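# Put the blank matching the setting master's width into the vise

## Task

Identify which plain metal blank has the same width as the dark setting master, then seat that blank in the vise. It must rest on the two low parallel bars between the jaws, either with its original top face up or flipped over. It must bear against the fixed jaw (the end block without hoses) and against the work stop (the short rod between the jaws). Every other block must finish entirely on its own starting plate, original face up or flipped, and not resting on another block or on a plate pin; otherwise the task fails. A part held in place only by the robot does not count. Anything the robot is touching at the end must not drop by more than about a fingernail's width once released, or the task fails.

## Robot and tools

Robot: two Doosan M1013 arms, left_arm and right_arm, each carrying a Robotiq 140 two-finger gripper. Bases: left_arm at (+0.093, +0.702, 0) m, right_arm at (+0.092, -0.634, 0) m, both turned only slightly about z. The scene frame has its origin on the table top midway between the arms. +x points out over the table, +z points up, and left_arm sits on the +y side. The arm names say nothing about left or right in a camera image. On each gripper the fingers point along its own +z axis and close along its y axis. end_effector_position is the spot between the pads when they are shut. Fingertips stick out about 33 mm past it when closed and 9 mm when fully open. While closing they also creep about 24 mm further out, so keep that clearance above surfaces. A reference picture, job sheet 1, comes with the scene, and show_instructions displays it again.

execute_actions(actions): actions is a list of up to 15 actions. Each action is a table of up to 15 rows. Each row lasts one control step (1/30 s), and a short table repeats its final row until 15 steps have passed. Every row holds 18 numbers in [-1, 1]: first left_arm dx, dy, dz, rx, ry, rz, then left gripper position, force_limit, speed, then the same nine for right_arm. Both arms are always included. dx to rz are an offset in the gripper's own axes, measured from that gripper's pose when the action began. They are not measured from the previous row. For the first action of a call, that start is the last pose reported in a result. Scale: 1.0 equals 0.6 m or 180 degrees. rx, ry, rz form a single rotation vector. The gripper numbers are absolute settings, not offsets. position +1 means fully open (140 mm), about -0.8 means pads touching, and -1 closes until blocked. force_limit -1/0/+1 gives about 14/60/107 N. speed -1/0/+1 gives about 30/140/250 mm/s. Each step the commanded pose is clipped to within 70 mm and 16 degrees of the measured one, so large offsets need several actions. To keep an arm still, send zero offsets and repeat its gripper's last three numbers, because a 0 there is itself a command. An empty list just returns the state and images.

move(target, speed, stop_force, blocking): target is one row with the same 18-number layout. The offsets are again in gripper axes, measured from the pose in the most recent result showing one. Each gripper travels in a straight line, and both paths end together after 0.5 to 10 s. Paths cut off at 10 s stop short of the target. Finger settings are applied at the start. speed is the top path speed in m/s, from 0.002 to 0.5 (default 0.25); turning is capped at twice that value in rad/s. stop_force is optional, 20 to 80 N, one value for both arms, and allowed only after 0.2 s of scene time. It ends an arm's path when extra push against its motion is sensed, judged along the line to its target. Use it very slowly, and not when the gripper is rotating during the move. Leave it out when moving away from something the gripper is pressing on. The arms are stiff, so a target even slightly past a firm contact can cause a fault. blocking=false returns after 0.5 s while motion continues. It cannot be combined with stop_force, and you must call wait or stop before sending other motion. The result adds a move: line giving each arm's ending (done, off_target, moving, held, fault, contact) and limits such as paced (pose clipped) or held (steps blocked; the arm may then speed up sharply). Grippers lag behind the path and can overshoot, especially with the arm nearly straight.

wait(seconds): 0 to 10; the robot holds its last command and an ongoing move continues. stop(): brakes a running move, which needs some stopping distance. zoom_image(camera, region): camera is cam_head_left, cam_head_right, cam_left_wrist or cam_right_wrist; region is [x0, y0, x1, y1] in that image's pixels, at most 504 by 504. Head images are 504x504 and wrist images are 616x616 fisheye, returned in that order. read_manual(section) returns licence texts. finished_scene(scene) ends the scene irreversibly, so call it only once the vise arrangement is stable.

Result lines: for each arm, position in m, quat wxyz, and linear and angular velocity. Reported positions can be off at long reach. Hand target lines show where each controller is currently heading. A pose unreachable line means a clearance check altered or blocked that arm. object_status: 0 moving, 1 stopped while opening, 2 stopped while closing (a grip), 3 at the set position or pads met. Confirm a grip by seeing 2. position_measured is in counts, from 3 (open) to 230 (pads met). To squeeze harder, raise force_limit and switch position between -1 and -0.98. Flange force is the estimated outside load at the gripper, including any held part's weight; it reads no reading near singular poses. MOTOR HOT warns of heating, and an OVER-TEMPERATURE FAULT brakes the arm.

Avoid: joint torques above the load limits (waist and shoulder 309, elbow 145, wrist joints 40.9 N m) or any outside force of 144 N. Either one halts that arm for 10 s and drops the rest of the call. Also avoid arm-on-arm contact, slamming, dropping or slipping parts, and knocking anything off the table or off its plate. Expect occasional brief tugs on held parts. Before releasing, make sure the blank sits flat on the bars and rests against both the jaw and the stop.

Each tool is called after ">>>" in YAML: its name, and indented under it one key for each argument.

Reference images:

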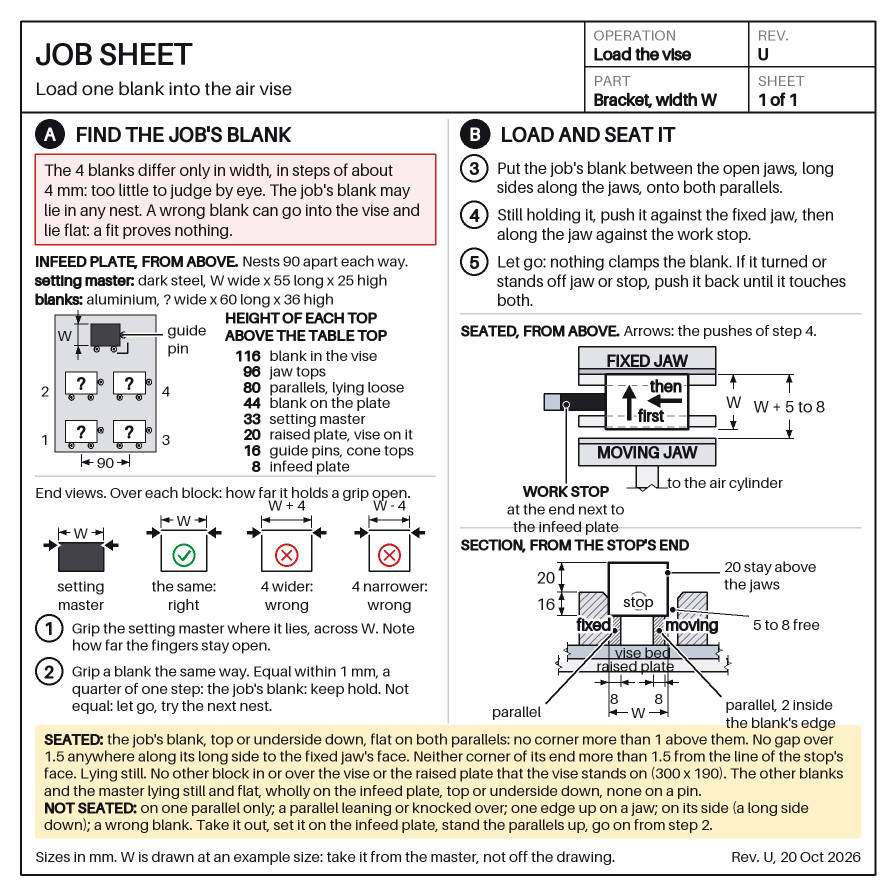

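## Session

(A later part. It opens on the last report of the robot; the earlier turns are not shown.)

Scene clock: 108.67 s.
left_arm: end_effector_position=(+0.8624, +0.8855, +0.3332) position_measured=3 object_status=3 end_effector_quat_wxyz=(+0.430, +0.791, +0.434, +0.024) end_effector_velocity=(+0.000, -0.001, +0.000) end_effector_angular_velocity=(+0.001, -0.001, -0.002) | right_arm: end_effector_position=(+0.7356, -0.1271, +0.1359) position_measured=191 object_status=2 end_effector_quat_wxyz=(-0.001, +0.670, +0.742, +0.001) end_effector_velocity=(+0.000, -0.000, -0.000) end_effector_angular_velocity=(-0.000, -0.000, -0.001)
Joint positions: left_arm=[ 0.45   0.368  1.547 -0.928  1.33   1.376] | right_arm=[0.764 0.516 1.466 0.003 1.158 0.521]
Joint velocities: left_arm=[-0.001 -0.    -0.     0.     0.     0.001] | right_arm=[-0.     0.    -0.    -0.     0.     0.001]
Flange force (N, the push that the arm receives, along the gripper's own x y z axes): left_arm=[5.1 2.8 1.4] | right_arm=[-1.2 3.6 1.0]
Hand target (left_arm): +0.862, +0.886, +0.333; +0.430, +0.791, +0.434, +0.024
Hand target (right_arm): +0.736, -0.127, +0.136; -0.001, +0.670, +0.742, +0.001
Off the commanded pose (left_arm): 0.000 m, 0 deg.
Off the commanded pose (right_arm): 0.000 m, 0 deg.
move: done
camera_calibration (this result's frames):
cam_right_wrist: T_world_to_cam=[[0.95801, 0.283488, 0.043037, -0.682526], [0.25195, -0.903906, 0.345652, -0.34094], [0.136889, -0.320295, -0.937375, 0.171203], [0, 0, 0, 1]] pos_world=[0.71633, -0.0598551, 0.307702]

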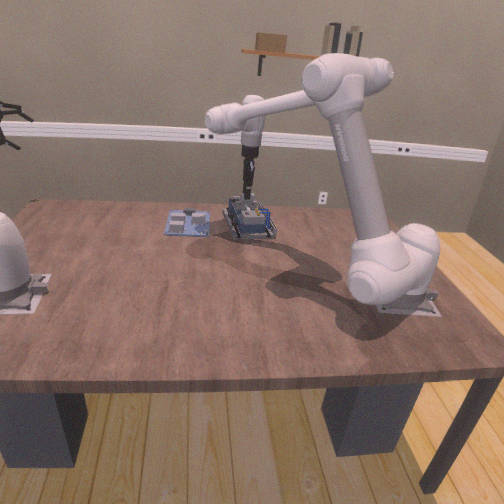

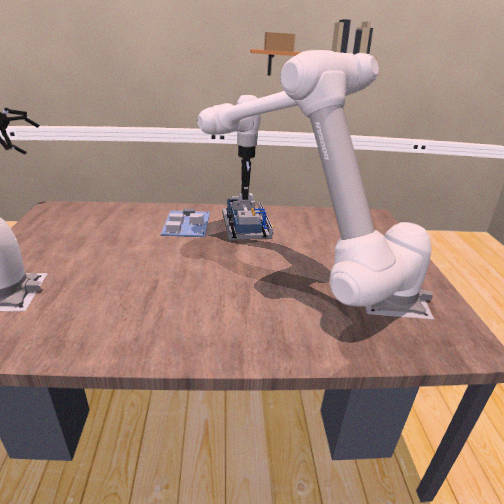

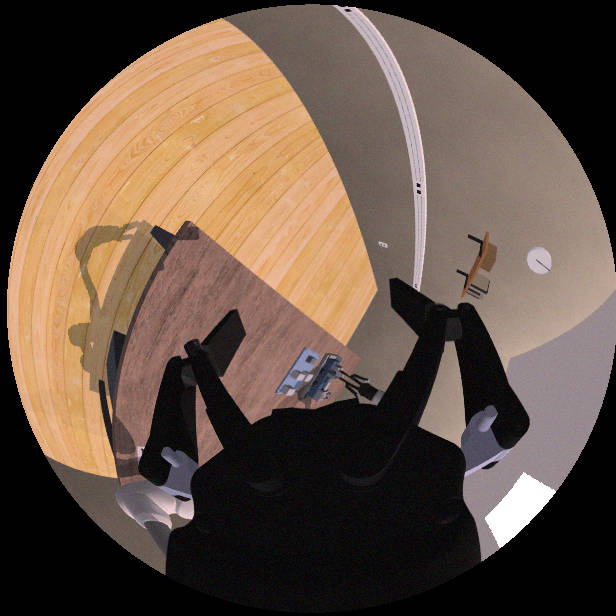

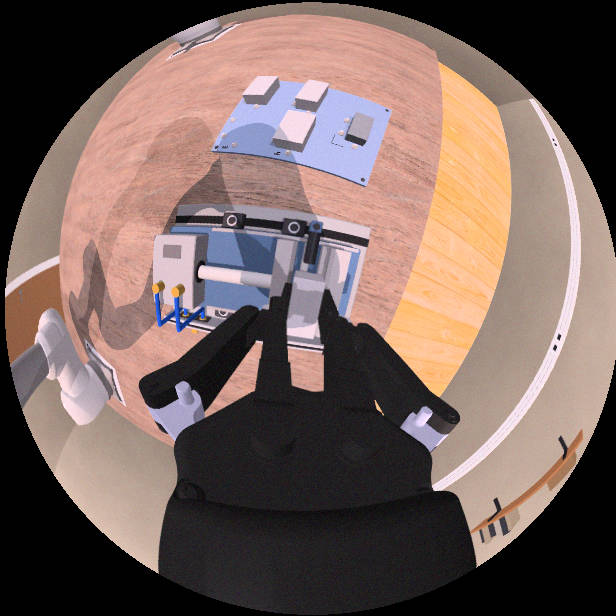

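>>> move:
  target: [0,0,0,0,0,0,1,0,0,0,0.012,0.002,0,0,0,-0.98,0.2,-0.6]
  speed: 0.004
  stop_force: 20

>>> move:
  target: [0,0,0,0,0,0,1,0,0,0.03,0,0,0,0,0,-0.98,0.2,-0.6]
  speed: 0.005
  stop_force: 25

>>> zoom_image:
  camera: "cam_right_wrist"
  region: [250, 220, 370, 340]

Scene clock: 115.87 s.
left_arm: end_effector_position=(+0.8624, +0.8855, +0.3332) position_measured=3 object_status=3 end_effector_quat_wxyz=(+0.430, +0.791, +0.434, +0.024) end_effector_velocity=(+0.000, -0.000, -0.000) end_effector_angular_velocity=(-0.001, +0.000, +0.000) | right_arm: end_effector_position=(+0.7389, -0.1267, +0.1351) position_measured=191 object_status=2 end_effector_quat_wxyz=(-0.001, +0.670, +0.742, +0.001) end_effector_velocity=(-0.001, -0.000, +0.000) end_effector_angular_velocity=(+0.000, -0.000, +0.000)
Joint positions: left_arm=[ 0.45   0.368  1.547 -0.928  1.33   1.376] | right_arm=[0.762 0.521 1.459 0.003 1.16  0.518]
Joint velocities: left_arm=[-0.     0.     0.    -0.001  0.    -0.001] | right_arm=[ 0.    -0.002  0.003  0.    -0.001  0.   ]
Flange force (N, the push that the arm receives, along the gripper's own x y z axes): left_arm=[7.3 3.8 1.6] | right_arm=[-2.1 -14.6 -3.5]
Hand target (left_arm): +0.862, +0.886, +0.333; +0.430, +0.791, +0.434, +0.024
Hand target (right_arm): +0.739, -0.127, +0.135; -0.001, +0.670, +0.742, +0.001
Off the commanded pose (left_arm): 0.000 m, 0 deg.
Off the commanded pose (right_arm): 0.004 m, 0 deg.
move: contact (right_arm)
camera_calibration (this result's frames):
cam_left_wrist: T_world_to_cam=[[0.518223, -0.376183, 0.76807, -0.368092], [-0.846572, -0.353205, 0.398198, 0.90875], [0.12149, -0.856582, -0.501505, 0.989729], [0, 0, 0, 1]] pos_world=[0.839835, 1.03029, 0.417211]
cam_right_wrist: T_world_to_cam=[[0.958011, 0.283566, 0.04249, -0.685686], [0.252206, -0.903849, 0.345614, -0.341335], [0.136409, -0.320386, -0.937414, 0.170408], [0, 0, 0, 1]] pos_world=[0.719736, -0.0594814, 0.306848]

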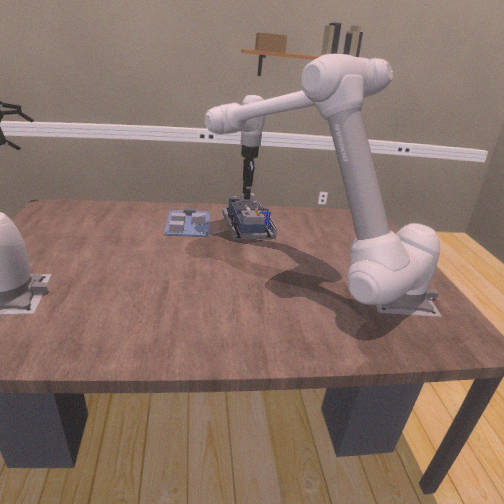

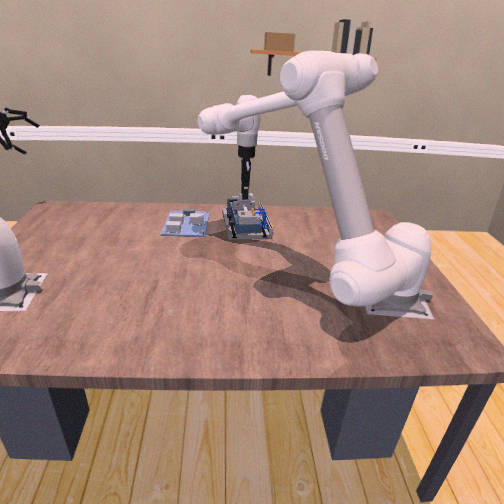

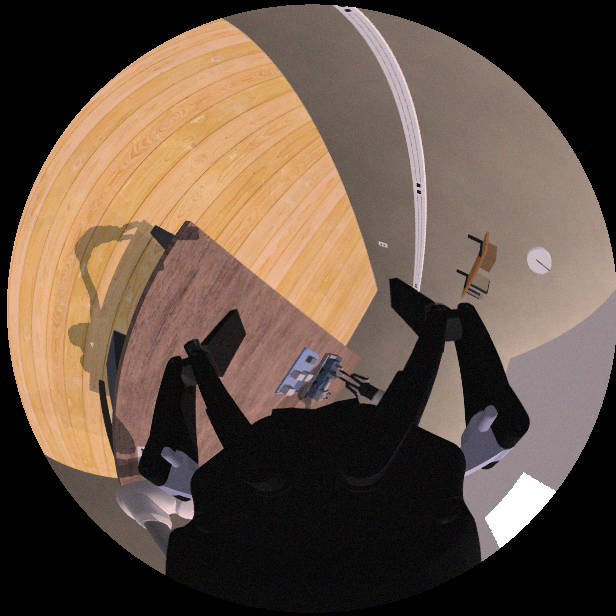

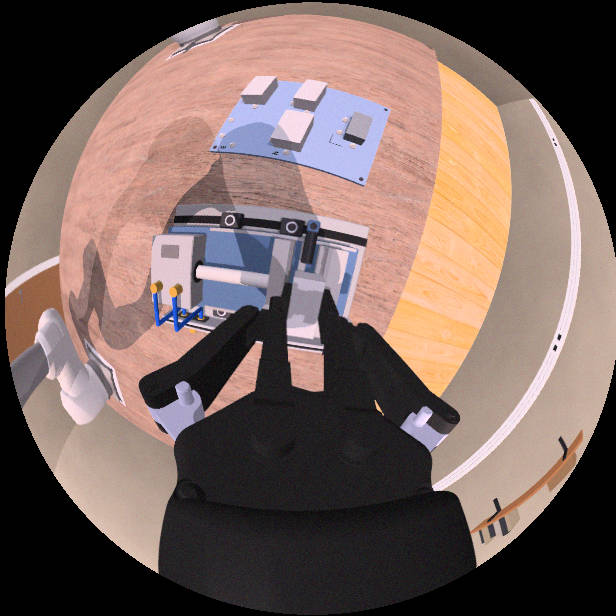

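Scene clock: 118.67 s.
left_arm: end_effector_position=(+0.8624, +0.8855, +0.3332) position_measured=3 object_status=3 end_effector_quat_wxyz=(+0.430, +0.791, +0.434, +0.024) end_effector_velocity=(+0.000, -0.001, -0.000) end_effector_angular_velocity=(+0.000, +0.000, -0.003) | right_arm: end_effector_position=(+0.7378, -0.1146, +0.1350) position_measured=191 object_status=2 end_effector_quat_wxyz=(-0.001, +0.670, +0.742, +0.001) end_effector_velocity=(+0.000, -0.001, -0.000) end_effector_angular_velocity=(+0.001, -0.001, +0.001)
Joint positions: left_arm=[ 0.45   0.368  1.547 -0.928  1.33   1.376] | right_arm=[0.775 0.531 1.443 0.003 1.166 0.531]
Joint velocities: left_arm=[-0.001  0.    -0.     0.     0.001  0.001] | right_arm=[-0.001 -0.001  0.001  0.    -0.002 -0.002]
Flange force (N, the push that the arm receives, along the gripper's own x y z axes): left_arm=[6.8 3.5 0.9] | right_arm=[-40.2 -24.3 -18.6]
Hand target (left_arm): +0.862, +0.886, +0.333; +0.430, +0.791, +0.434, +0.024
Hand target (right_arm): +0.738, -0.115, +0.135; -0.001, +0.670, +0.742, +0.001
Off the commanded pose (left_arm): 0.000 m, 0 deg.
Off the commanded pose (right_arm): 0.006 m, 0 deg.
move: contact (right_arm)
camera_calibration (this result's frames):
cam_left_wrist: T_world_to_cam=[[0.518223, -0.376183, 0.76807, -0.368093], [-0.846572, -0.353204, 0.398198, 0.90875], [0.12149, -0.856582, -0.501505, 0.989729], [0, 0, 0, 1]] pos_world=[0.839835, 1.03029, 0.417211]
cam_right_wrist: T_world_to_cam=[[0.957992, 0.283649, 0.0423657, -0.687961], [0.25224, -0.903619, 0.346189, -0.33013], [0.136479, -0.32096, -0.937208, 0.174222], [0, 0, 0, 1]] pos_world=[0.718555, -0.047254, 0.306715]

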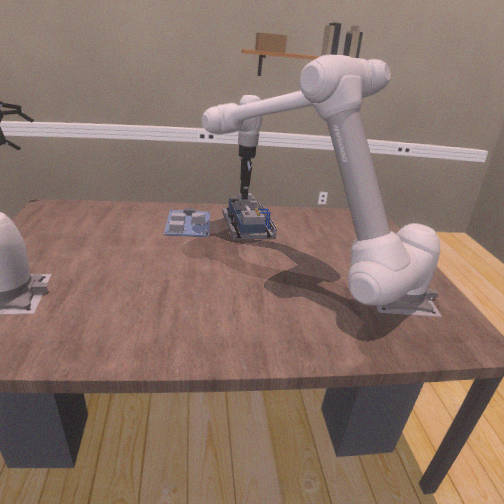

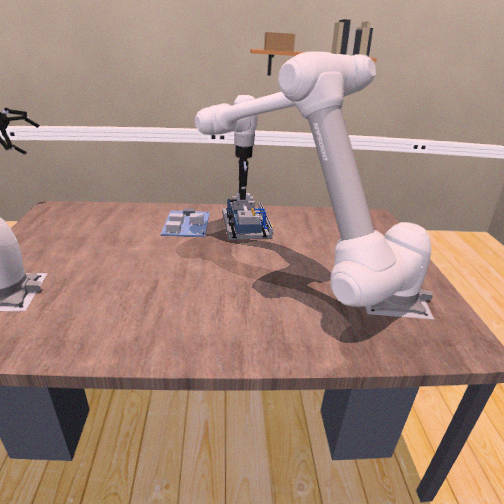

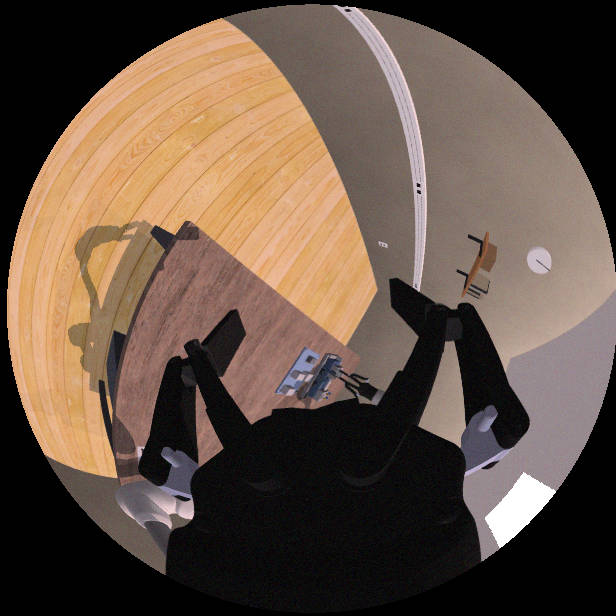

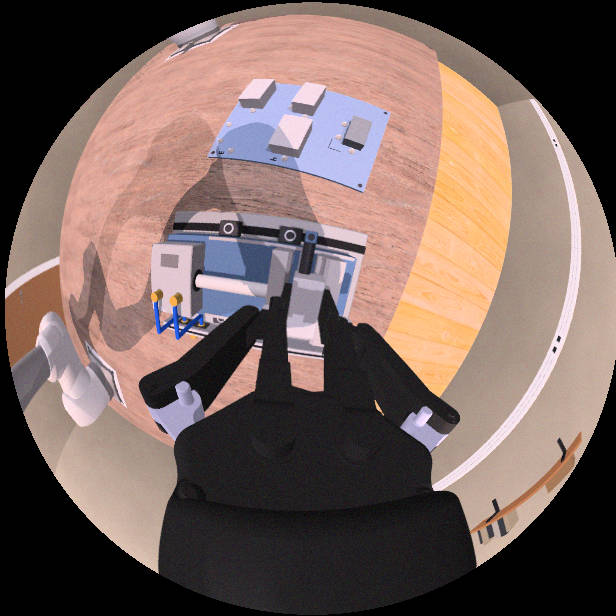

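Region (250, 220, 370, 340) of cam_right_wrist's 616x616 image, scaled by 4.200, with more detail than that image has.

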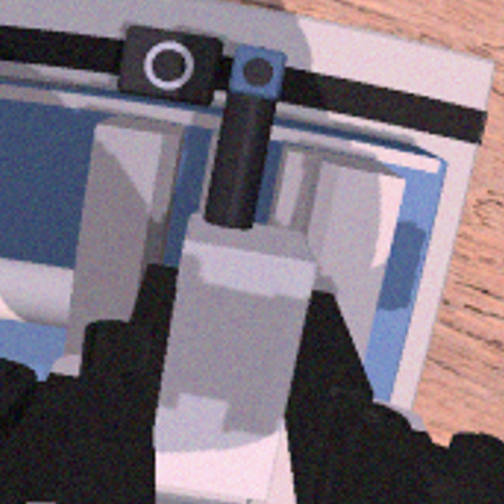

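>>> move:
  target: [0,0,0,0,0,0,1,0,0,-0.0006,-0.0004,0,0,0,-0.004,-0.98,0.2,-0.6]
  speed: 0.004

>>> move:
  target: [0,0,0,0,0,0,1,0,0,0,0,0.01,0,0,0,-0.98,0.2,-0.6]
  speed: 0.003
  stop_force: 25

Scene clock: 124.43 s.
left_arm: end_effector_position=(+0.8624, +0.8855, +0.3332) position_measured=3 object_status=3 end_effector_quat_wxyz=(+0.430, +0.791, +0.434, +0.024) end_effector_velocity=(-0.000, +0.001, +0.000) end_effector_angular_velocity=(+0.001, -0.001, -0.000) | right_arm: end_effector_position=(+0.7376, -0.1149, +0.1350) position_measured=191 object_status=2 end_effector_quat_wxyz=(-0.001, +0.665, +0.747, +0.001) end_effector_velocity=(+0.000, +0.000, -0.000) end_effector_angular_velocity=(-0.000, -0.001, +0.001)
Joint positions: left_arm=[ 0.45   0.368  1.547 -0.928  1.33   1.376] | right_arm=[0.775 0.531 1.444 0.003 1.166 0.519]
Joint velocities: left_arm=[ 0.001 -0.    -0.     0.001  0.001  0.001] | right_arm=[ 0.     0.001 -0.    -0.001 -0.    -0.001]
Flange force (N, the push that the arm receives, along the gripper's own x y z axes): left_arm=[8.0 2.3 0.5] | right_arm=[-20.9 -15.6 -4.5]
Hand target (left_arm): +0.862, +0.886, +0.333; +0.430, +0.791, +0.434, +0.024
Hand target (right_arm): +0.738, -0.115, +0.135; -0.001, +0.665, +0.747, +0.001
Off the commanded pose (left_arm): 0.000 m, 0 deg.
Off the commanded pose (right_arm): 0.000 m, 0 deg.
move: done
camera_calibration (this result's frames):
cam_left_wrist: T_world_to_cam=[[0.518223, -0.376183, 0.76807, -0.368093], [-0.846572, -0.353205, 0.398198, 0.90875], [0.12149, -0.856582, -0.501505, 0.989729], [0, 0, 0, 1]] pos_world=[0.839835, 1.03029, 0.417212]
cam_right_wrist: T_world_to_cam=[[0.95435, 0.295666, 0.0423929, -0.68359], [0.26357, -0.900387, 0.346169, -0.338392], [0.14052, -0.319193, -0.937214, 0.171356], [0, 0, 0, 1]] pos_world=[0.717496, -0.0478739, 0.306717]

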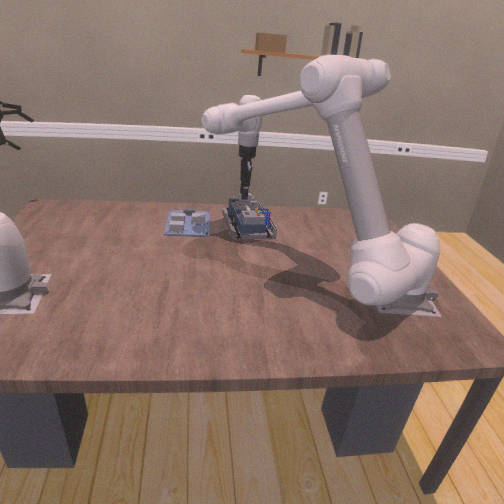

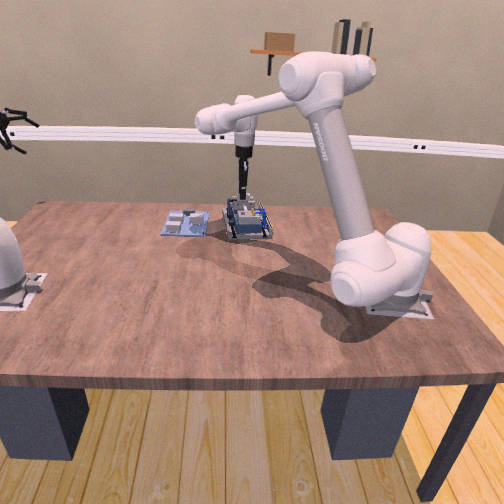

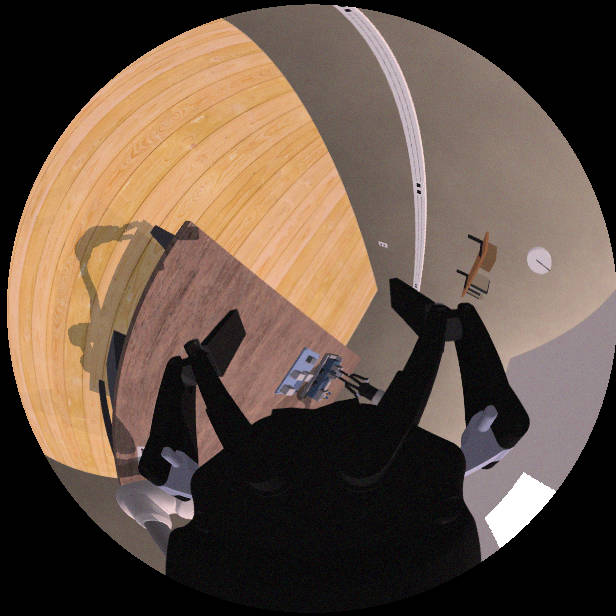

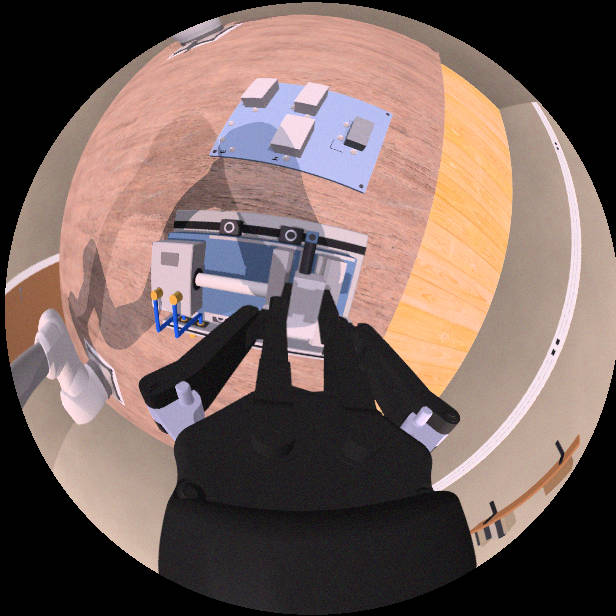

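Scene clock: 125.80 s.
left_arm: end_effector_position=(+0.8624, +0.8855, +0.3332) position_measured=3 object_status=3 end_effector_quat_wxyz=(+0.430, +0.791, +0.434, +0.024) end_effector_velocity=(+0.000, -0.000, +0.000) end_effector_angular_velocity=(-0.001, -0.001, +0.000) | right_arm: end_effector_position=(+0.7375, -0.1150, +0.1319) position_measured=191 object_status=2 end_effector_quat_wxyz=(-0.001, +0.665, +0.747, +0.001) end_effector_velocity=(-0.000, -0.001, -0.000) end_effector_angular_velocity=(-0.001, +0.002, -0.001)
Joint positions: left_arm=[ 0.45   0.368  1.547 -0.928  1.33   1.376] | right_arm=[0.775 0.532 1.447 0.003 1.161 0.519]
Joint velocities: left_arm=[-0.     0.    -0.    -0.001 -0.     0.   ] | right_arm=[-0.001 -0.     0.     0.     0.001  0.   ]
Flange force (N, the push that the arm receives, along the gripper's own x y z axes): left_arm=[8.4 5.0 2.5] | right_arm=[-28.3 -22.1 -42.6]
Hand target (left_arm): +0.862, +0.886, +0.333; +0.430, +0.791, +0.434, +0.024
Hand target (right_arm): +0.738, -0.115, +0.132; -0.001, +0.665, +0.747, +0.001
Off the commanded pose (left_arm): 0.000 m, 0 deg.
Off the commanded pose (right_arm): 0.003 m, 0 deg.
move: contact (right_arm)
camera_calibration (this result's frames):
cam_right_wrist: T_world_to_cam=[[0.95435, 0.29567, 0.042375, -0.683386], [0.263578, -0.900378, 0.346189, -0.337351], [0.140511, -0.319216, -0.937207, 0.168438], [0, 0, 0, 1]] pos_world=[0.71744, -0.0479186, 0.303607]

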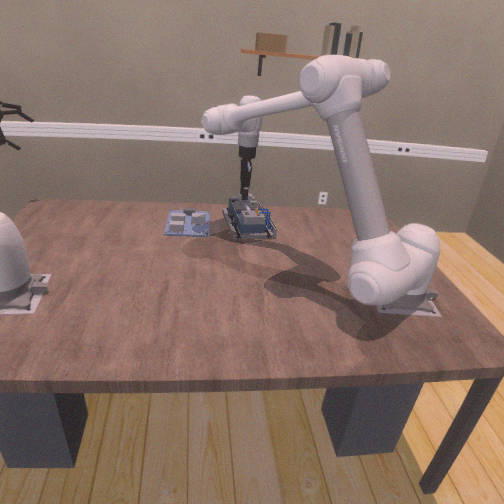

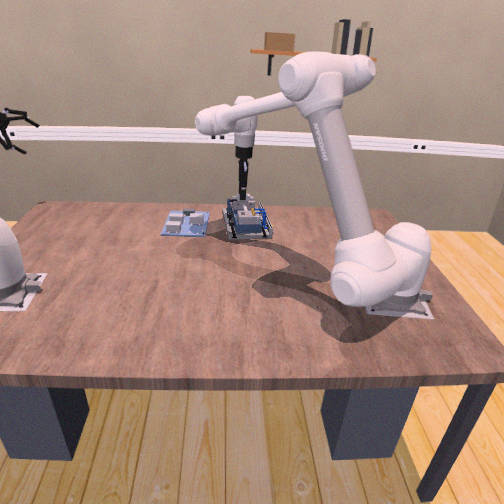

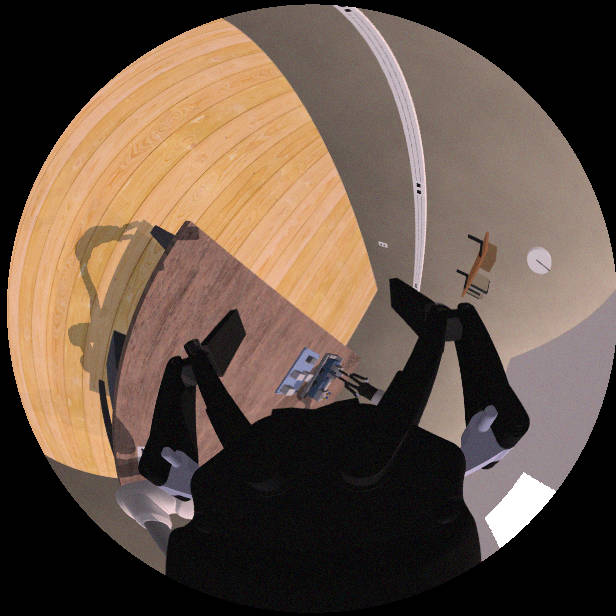

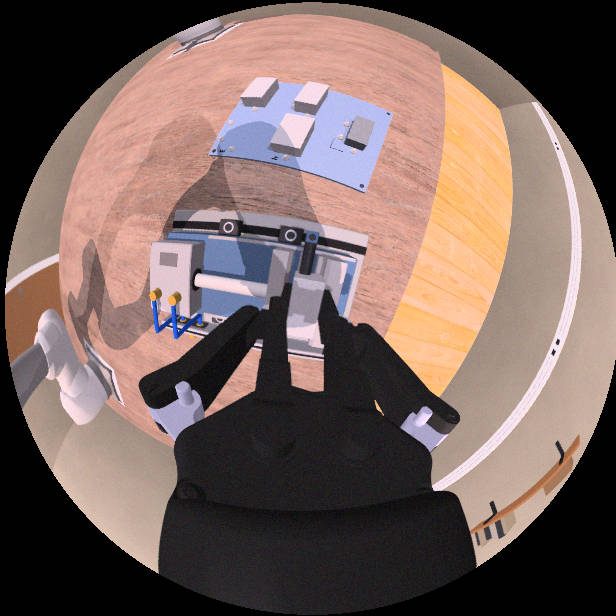

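>>> move:
  target: [0,0,0,0,0,0,1,0,0,0,0,-0.0005,0,0,0,-0.1,0.2,-0.7]
  speed: 0.004

>>> move:
  target: [0,0,0,0,0,0,1,0,0,-0.03,0,-0.08,0,0,0,0.6,0.2,0]
  speed: 0.08

>>> zoom_image:
  camera: "cam_right_wrist"
  region: [250, 220, 370, 340]

>>> zoom_image:
  camera: "cam_head_right"
  region: [210, 175, 290, 245]

Scene clock: 132.87 s.
left_arm: end_effector_position=(+0.8624, +0.8855, +0.3332) position_measured=3 object_status=3 end_effector_quat_wxyz=(+0.430, +0.791, +0.434, +0.024) end_effector_velocity=(+0.000, -0.001, +0.001) end_effector_angular_velocity=(-0.001, -0.001, +0.000) | right_arm: end_effector_position=(+0.7375, -0.1150, +0.1321) position_measured=141 object_status=3 end_effector_quat_wxyz=(-0.001, +0.665, +0.747, +0.001) end_effector_velocity=(-0.000, -0.000, -0.001) end_effector_angular_velocity=(-0.001, +0.001, -0.000)
Joint positions: left_arm=[ 0.45   0.368  1.547 -0.928  1.33   1.376] | right_arm=[0.775 0.532 1.447 0.003 1.162 0.519]
Joint velocities: left_arm=[-0.    -0.001  0.    -0.002 -0.    -0.   ] | right_arm=[ 0.     0.     0.001 -0.     0.     0.001]
Flange force (N, the push that the arm receives, along the gripper's own x y z axes): left_arm=[5.1 2.3 -0.7] | right_arm=[-2.4 4.5 0.2]
Hand target (left_arm): +0.862, +0.886, +0.333; +0.430, +0.791, +0.434, +0.024
Hand target (right_arm): +0.738, -0.115, +0.132; -0.001, +0.665, +0.747, +0.001
Off the commanded pose (left_arm): 0.000 m, 0 deg.
Off the commanded pose (right_arm): 0.000 m, 0 deg.
move: done
camera_calibration (this result's frames):
cam_left_wrist: T_world_to_cam=[[0.518223, -0.376183, 0.76807, -0.368093], [-0.846572, -0.353204, 0.398198, 0.90875], [0.12149, -0.856582, -0.501505, 0.989729], [0, 0, 0, 1]] pos_world=[0.839835, 1.03029, 0.417212]
cam_right_wrist: T_world_to_cam=[[0.954352, 0.295675, 0.0422896, -0.683394], [0.263605, -0.900359, 0.346218, -0.337446], [0.140444, -0.319266, -0.937201, 0.168687], [0, 0, 0, 1]] pos_world=[0.71746, -0.0479037, 0.303824]

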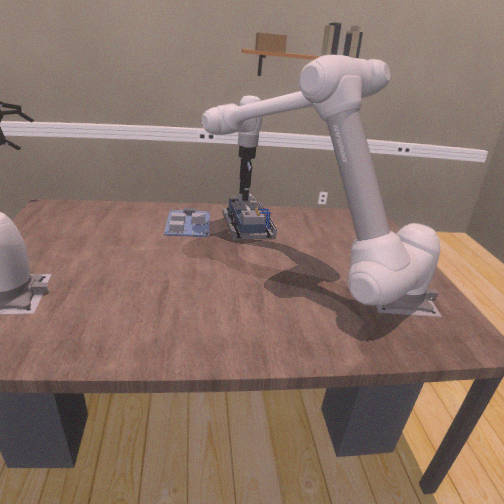

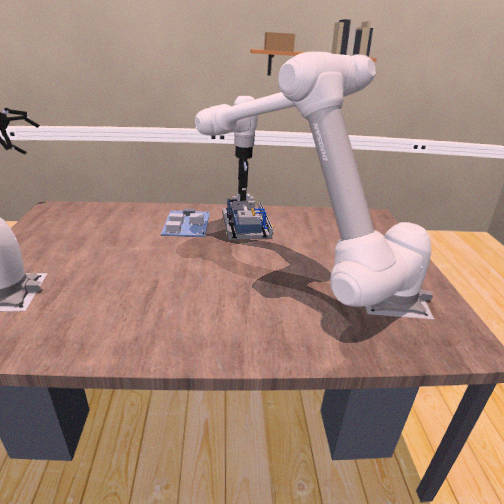

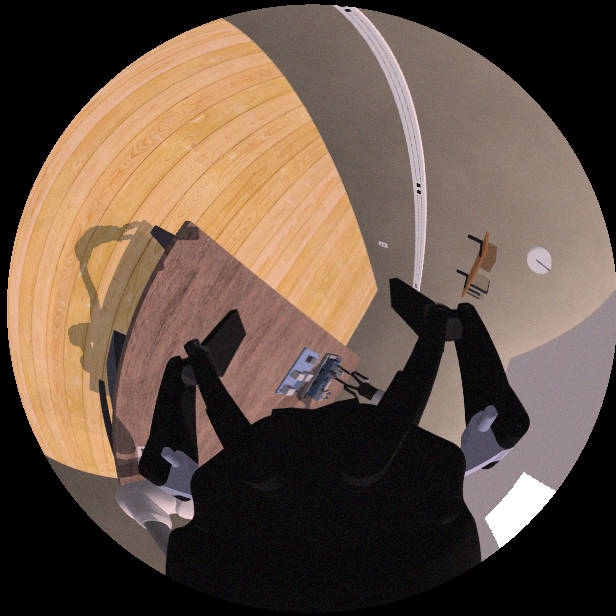

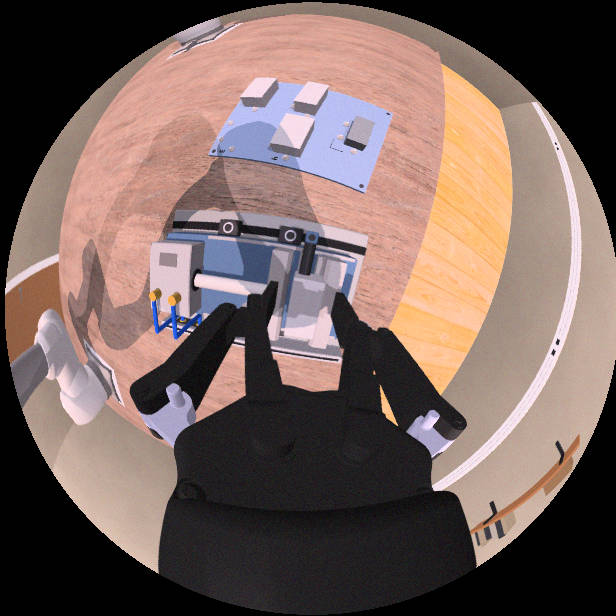

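Scene clock: 133.80 s.
left_arm: end_effector_position=(+0.8624, +0.8855, +0.3332) position_measured=3 object_status=3 end_effector_quat_wxyz=(+0.430, +0.791, +0.434, +0.024) end_effector_velocity=(+0.000, +0.001, -0.001) end_effector_angular_velocity=(-0.001, +0.002, +0.000) | right_arm: end_effector_position=(+0.7397, -0.1330, +0.1802) position_measured=53 object_status=3 end_effector_quat_wxyz=(-0.001, +0.665, +0.747, +0.001) end_effector_velocity=(+0.000, -0.000, +0.000) end_effector_angular_velocity=(+0.000, +0.000, -0.001)
Joint positions: left_arm=[ 0.45   0.368  1.547 -0.928  1.33   1.376] | right_arm=[0.756 0.489 1.423 0.003 1.229 0.5  ]
Joint velocities: left_arm=[ 0.001  0.002 -0.     0.     0.    -0.   ] | right_arm=[-0.     0.    -0.     0.001  0.     0.   ]
Flange force (N, the push that the arm receives, along the gripper's own x y z axes): left_arm=[7.7 3.8 1.6] | right_arm=[-1.3 0.7 -0.2]
Hand target (left_arm): +0.862, +0.886, +0.333; +0.430, +0.791, +0.434, +0.024
Hand target (right_arm): +0.740, -0.133, +0.180; -0.001, +0.665, +0.747, +0.001
Off the commanded pose (left_arm): 0.000 m, 0 deg.
Off the commanded pose (right_arm): 0.000 m, 0 deg.
move: done
camera_calibration (this result's frames):
cam_right_wrist: T_world_to_cam=[[0.954361, 0.29564, 0.042337, -0.682196], [0.263567, -0.900395, 0.346152, -0.370795], [0.140456, -0.319195, -0.937223, 0.207684], [0, 0, 0, 1]] pos_world=[0.71962, -0.0658856, 0.35188]

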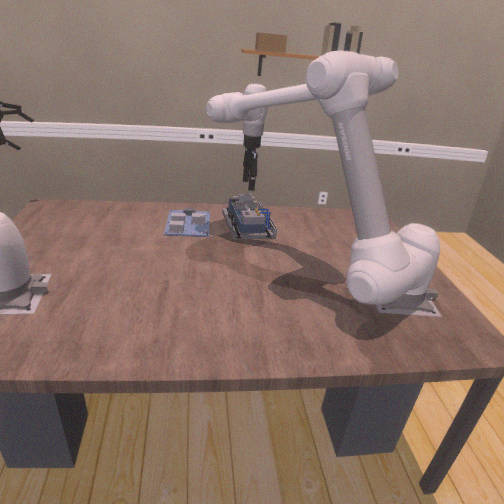

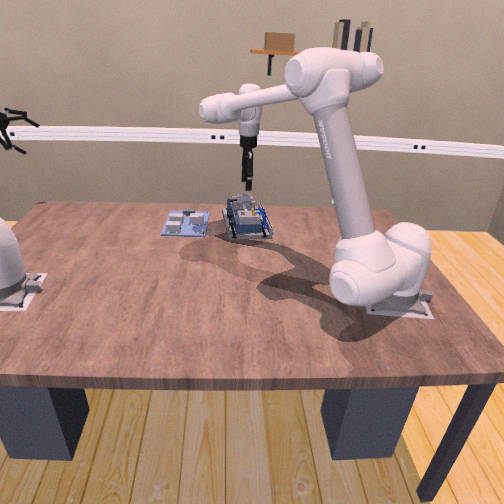

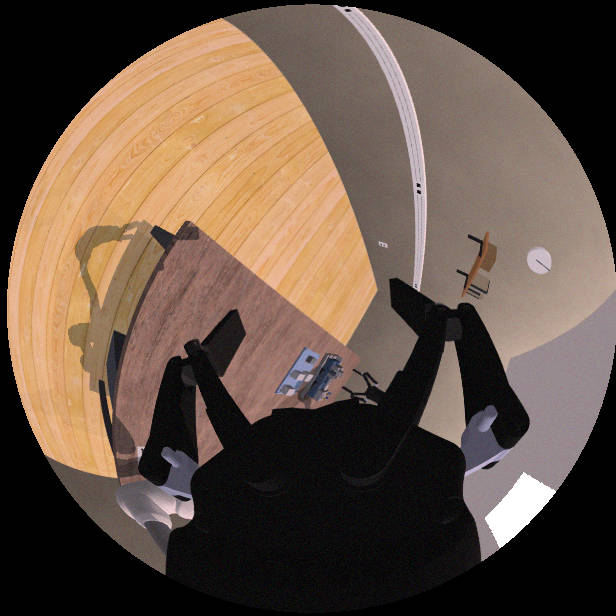

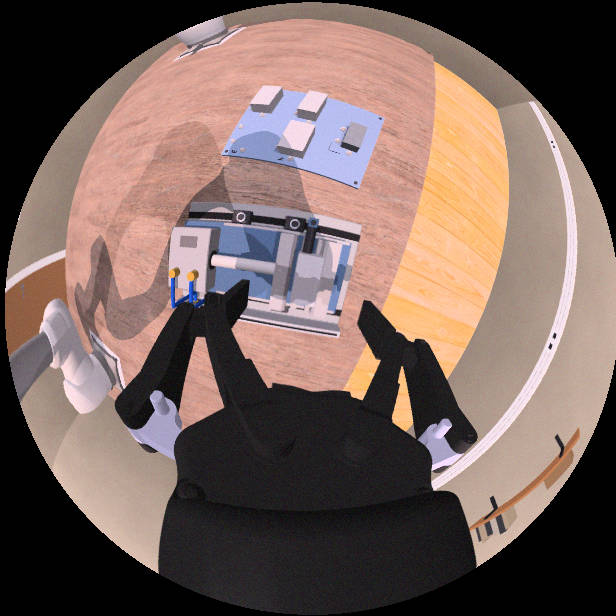

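Region (250, 220, 370, 340) of cam_right_wrist's 616x616 image, scaled by 4.200, with more detail than that image has.

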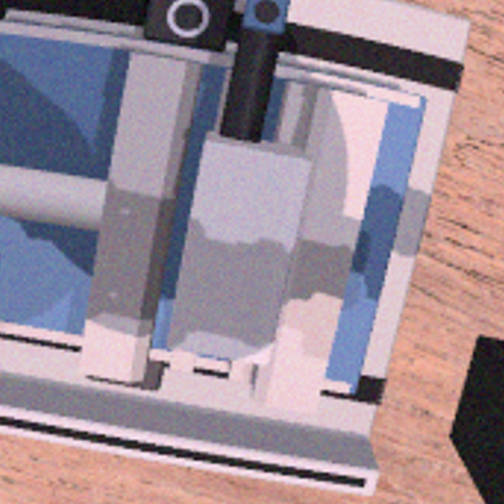

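Region (210, 175, 290, 245) of cam_head_right's 504x504 image, scaled by 6.300, with more detail than that image has; it fills the top 441 rows of this view, and the rest is white.

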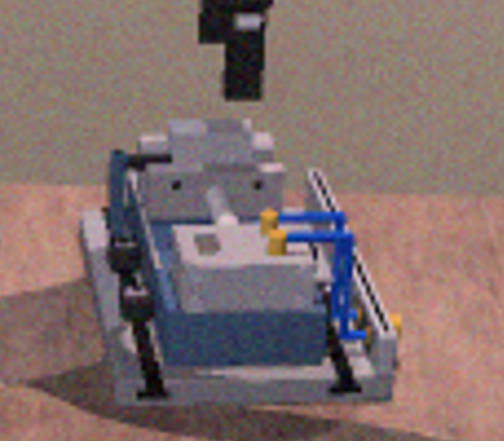

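>>> move:
  target: [0,0,0,0,0,0,1,0,0,-0.03,0.06,0,0,0,0,0.6,0.2,0]
  speed: 0.15

>>> zoom_image:
  camera: "cam_right_wrist"
  region: [240, 210, 330, 300]

Scene clock: 140.57 s.
left_arm: end_effector_position=(+0.8624, +0.8855, +0.3332) position_measured=3 object_status=3 end_effector_quat_wxyz=(+0.430, +0.791, +0.434, +0.024) end_effector_velocity=(-0.000, -0.001, -0.001) end_effector_angular_velocity=(-0.001, +0.001, -0.001) | right_arm: end_effector_position=(+0.7775, -0.1467, +0.1800) position_measured=53 object_status=3 end_effector_quat_wxyz=(-0.001, +0.665, +0.747, +0.001) end_effector_velocity=(+0.000, -0.000, +0.000) end_effector_angular_velocity=(-0.000, +0.000, +0.000)
Joint positions: left_arm=[ 0.45   0.368  1.547 -0.928  1.33   1.376] | right_arm=[0.716 0.524 1.369 0.003 1.248 0.46 ]
Joint velocities: left_arm=[-0.001  0.     0.     0.     0.    -0.001] | right_arm=[-0.    -0.     0.    -0.     0.    -0.001]
Flange force (N, the push that the arm receives, along the gripper's own x y z axes): left_arm=[5.0 4.1 1.5] | right_arm=[-0.2 4.8 0.4]
Hand target (left_arm): +0.862, +0.886, +0.333; +0.430, +0.791, +0.434, +0.024
Hand target (right_arm): +0.778, -0.147, +0.180; -0.001, +0.665, +0.747, +0.001
Off the commanded pose (left_arm): 0.000 m, 0 deg.
Off the commanded pose (right_arm): 0.000 m, 0 deg.
move: done
camera_calibration (this result's frames):
cam_right_wrist: T_world_to_cam=[[0.954355, 0.295656, 0.0423466, -0.714258], [0.263562, -0.900355, 0.34626, -0.393138], [0.140501, -0.319295, -0.937182, 0.197799], [0, 0, 0, 1]] pos_world=[0.757481, -0.0796329, 0.351748]

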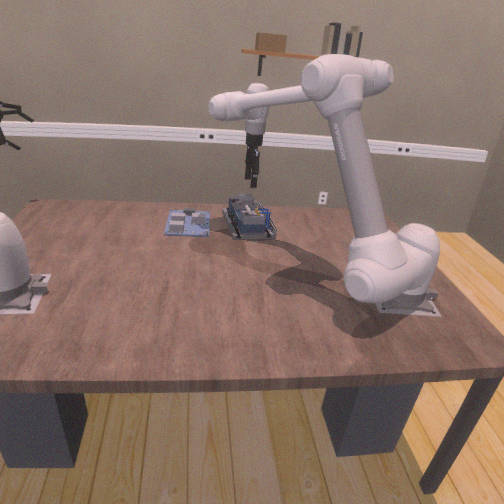

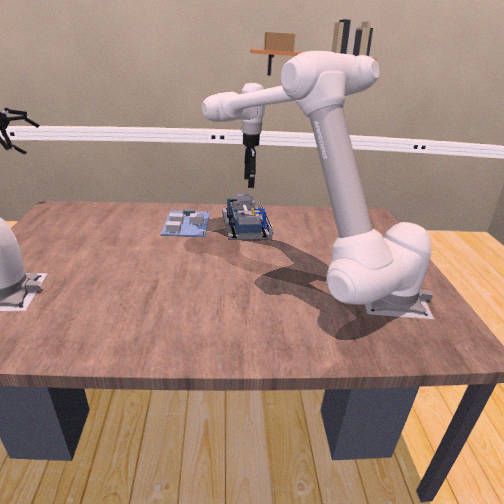

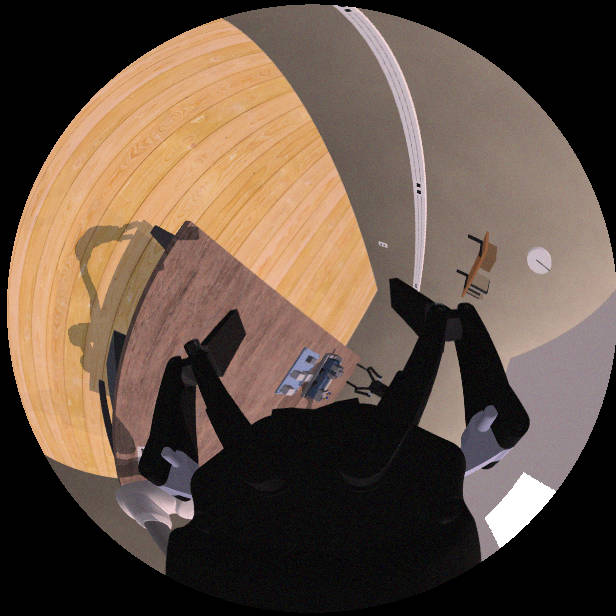

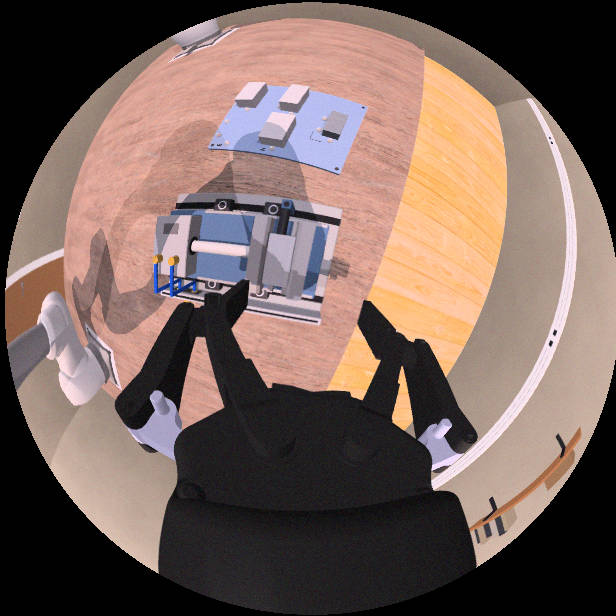

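Region (240, 210, 330, 300) of cam_right_wrist's 616x616 image, scaled by 5.600, with more detail than that image has.

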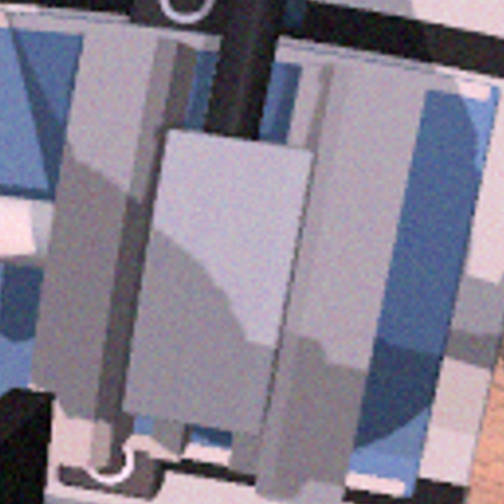

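Flush and parallel.

>>> finished_scene:
  scene: 1

The scene is finished: the task was done.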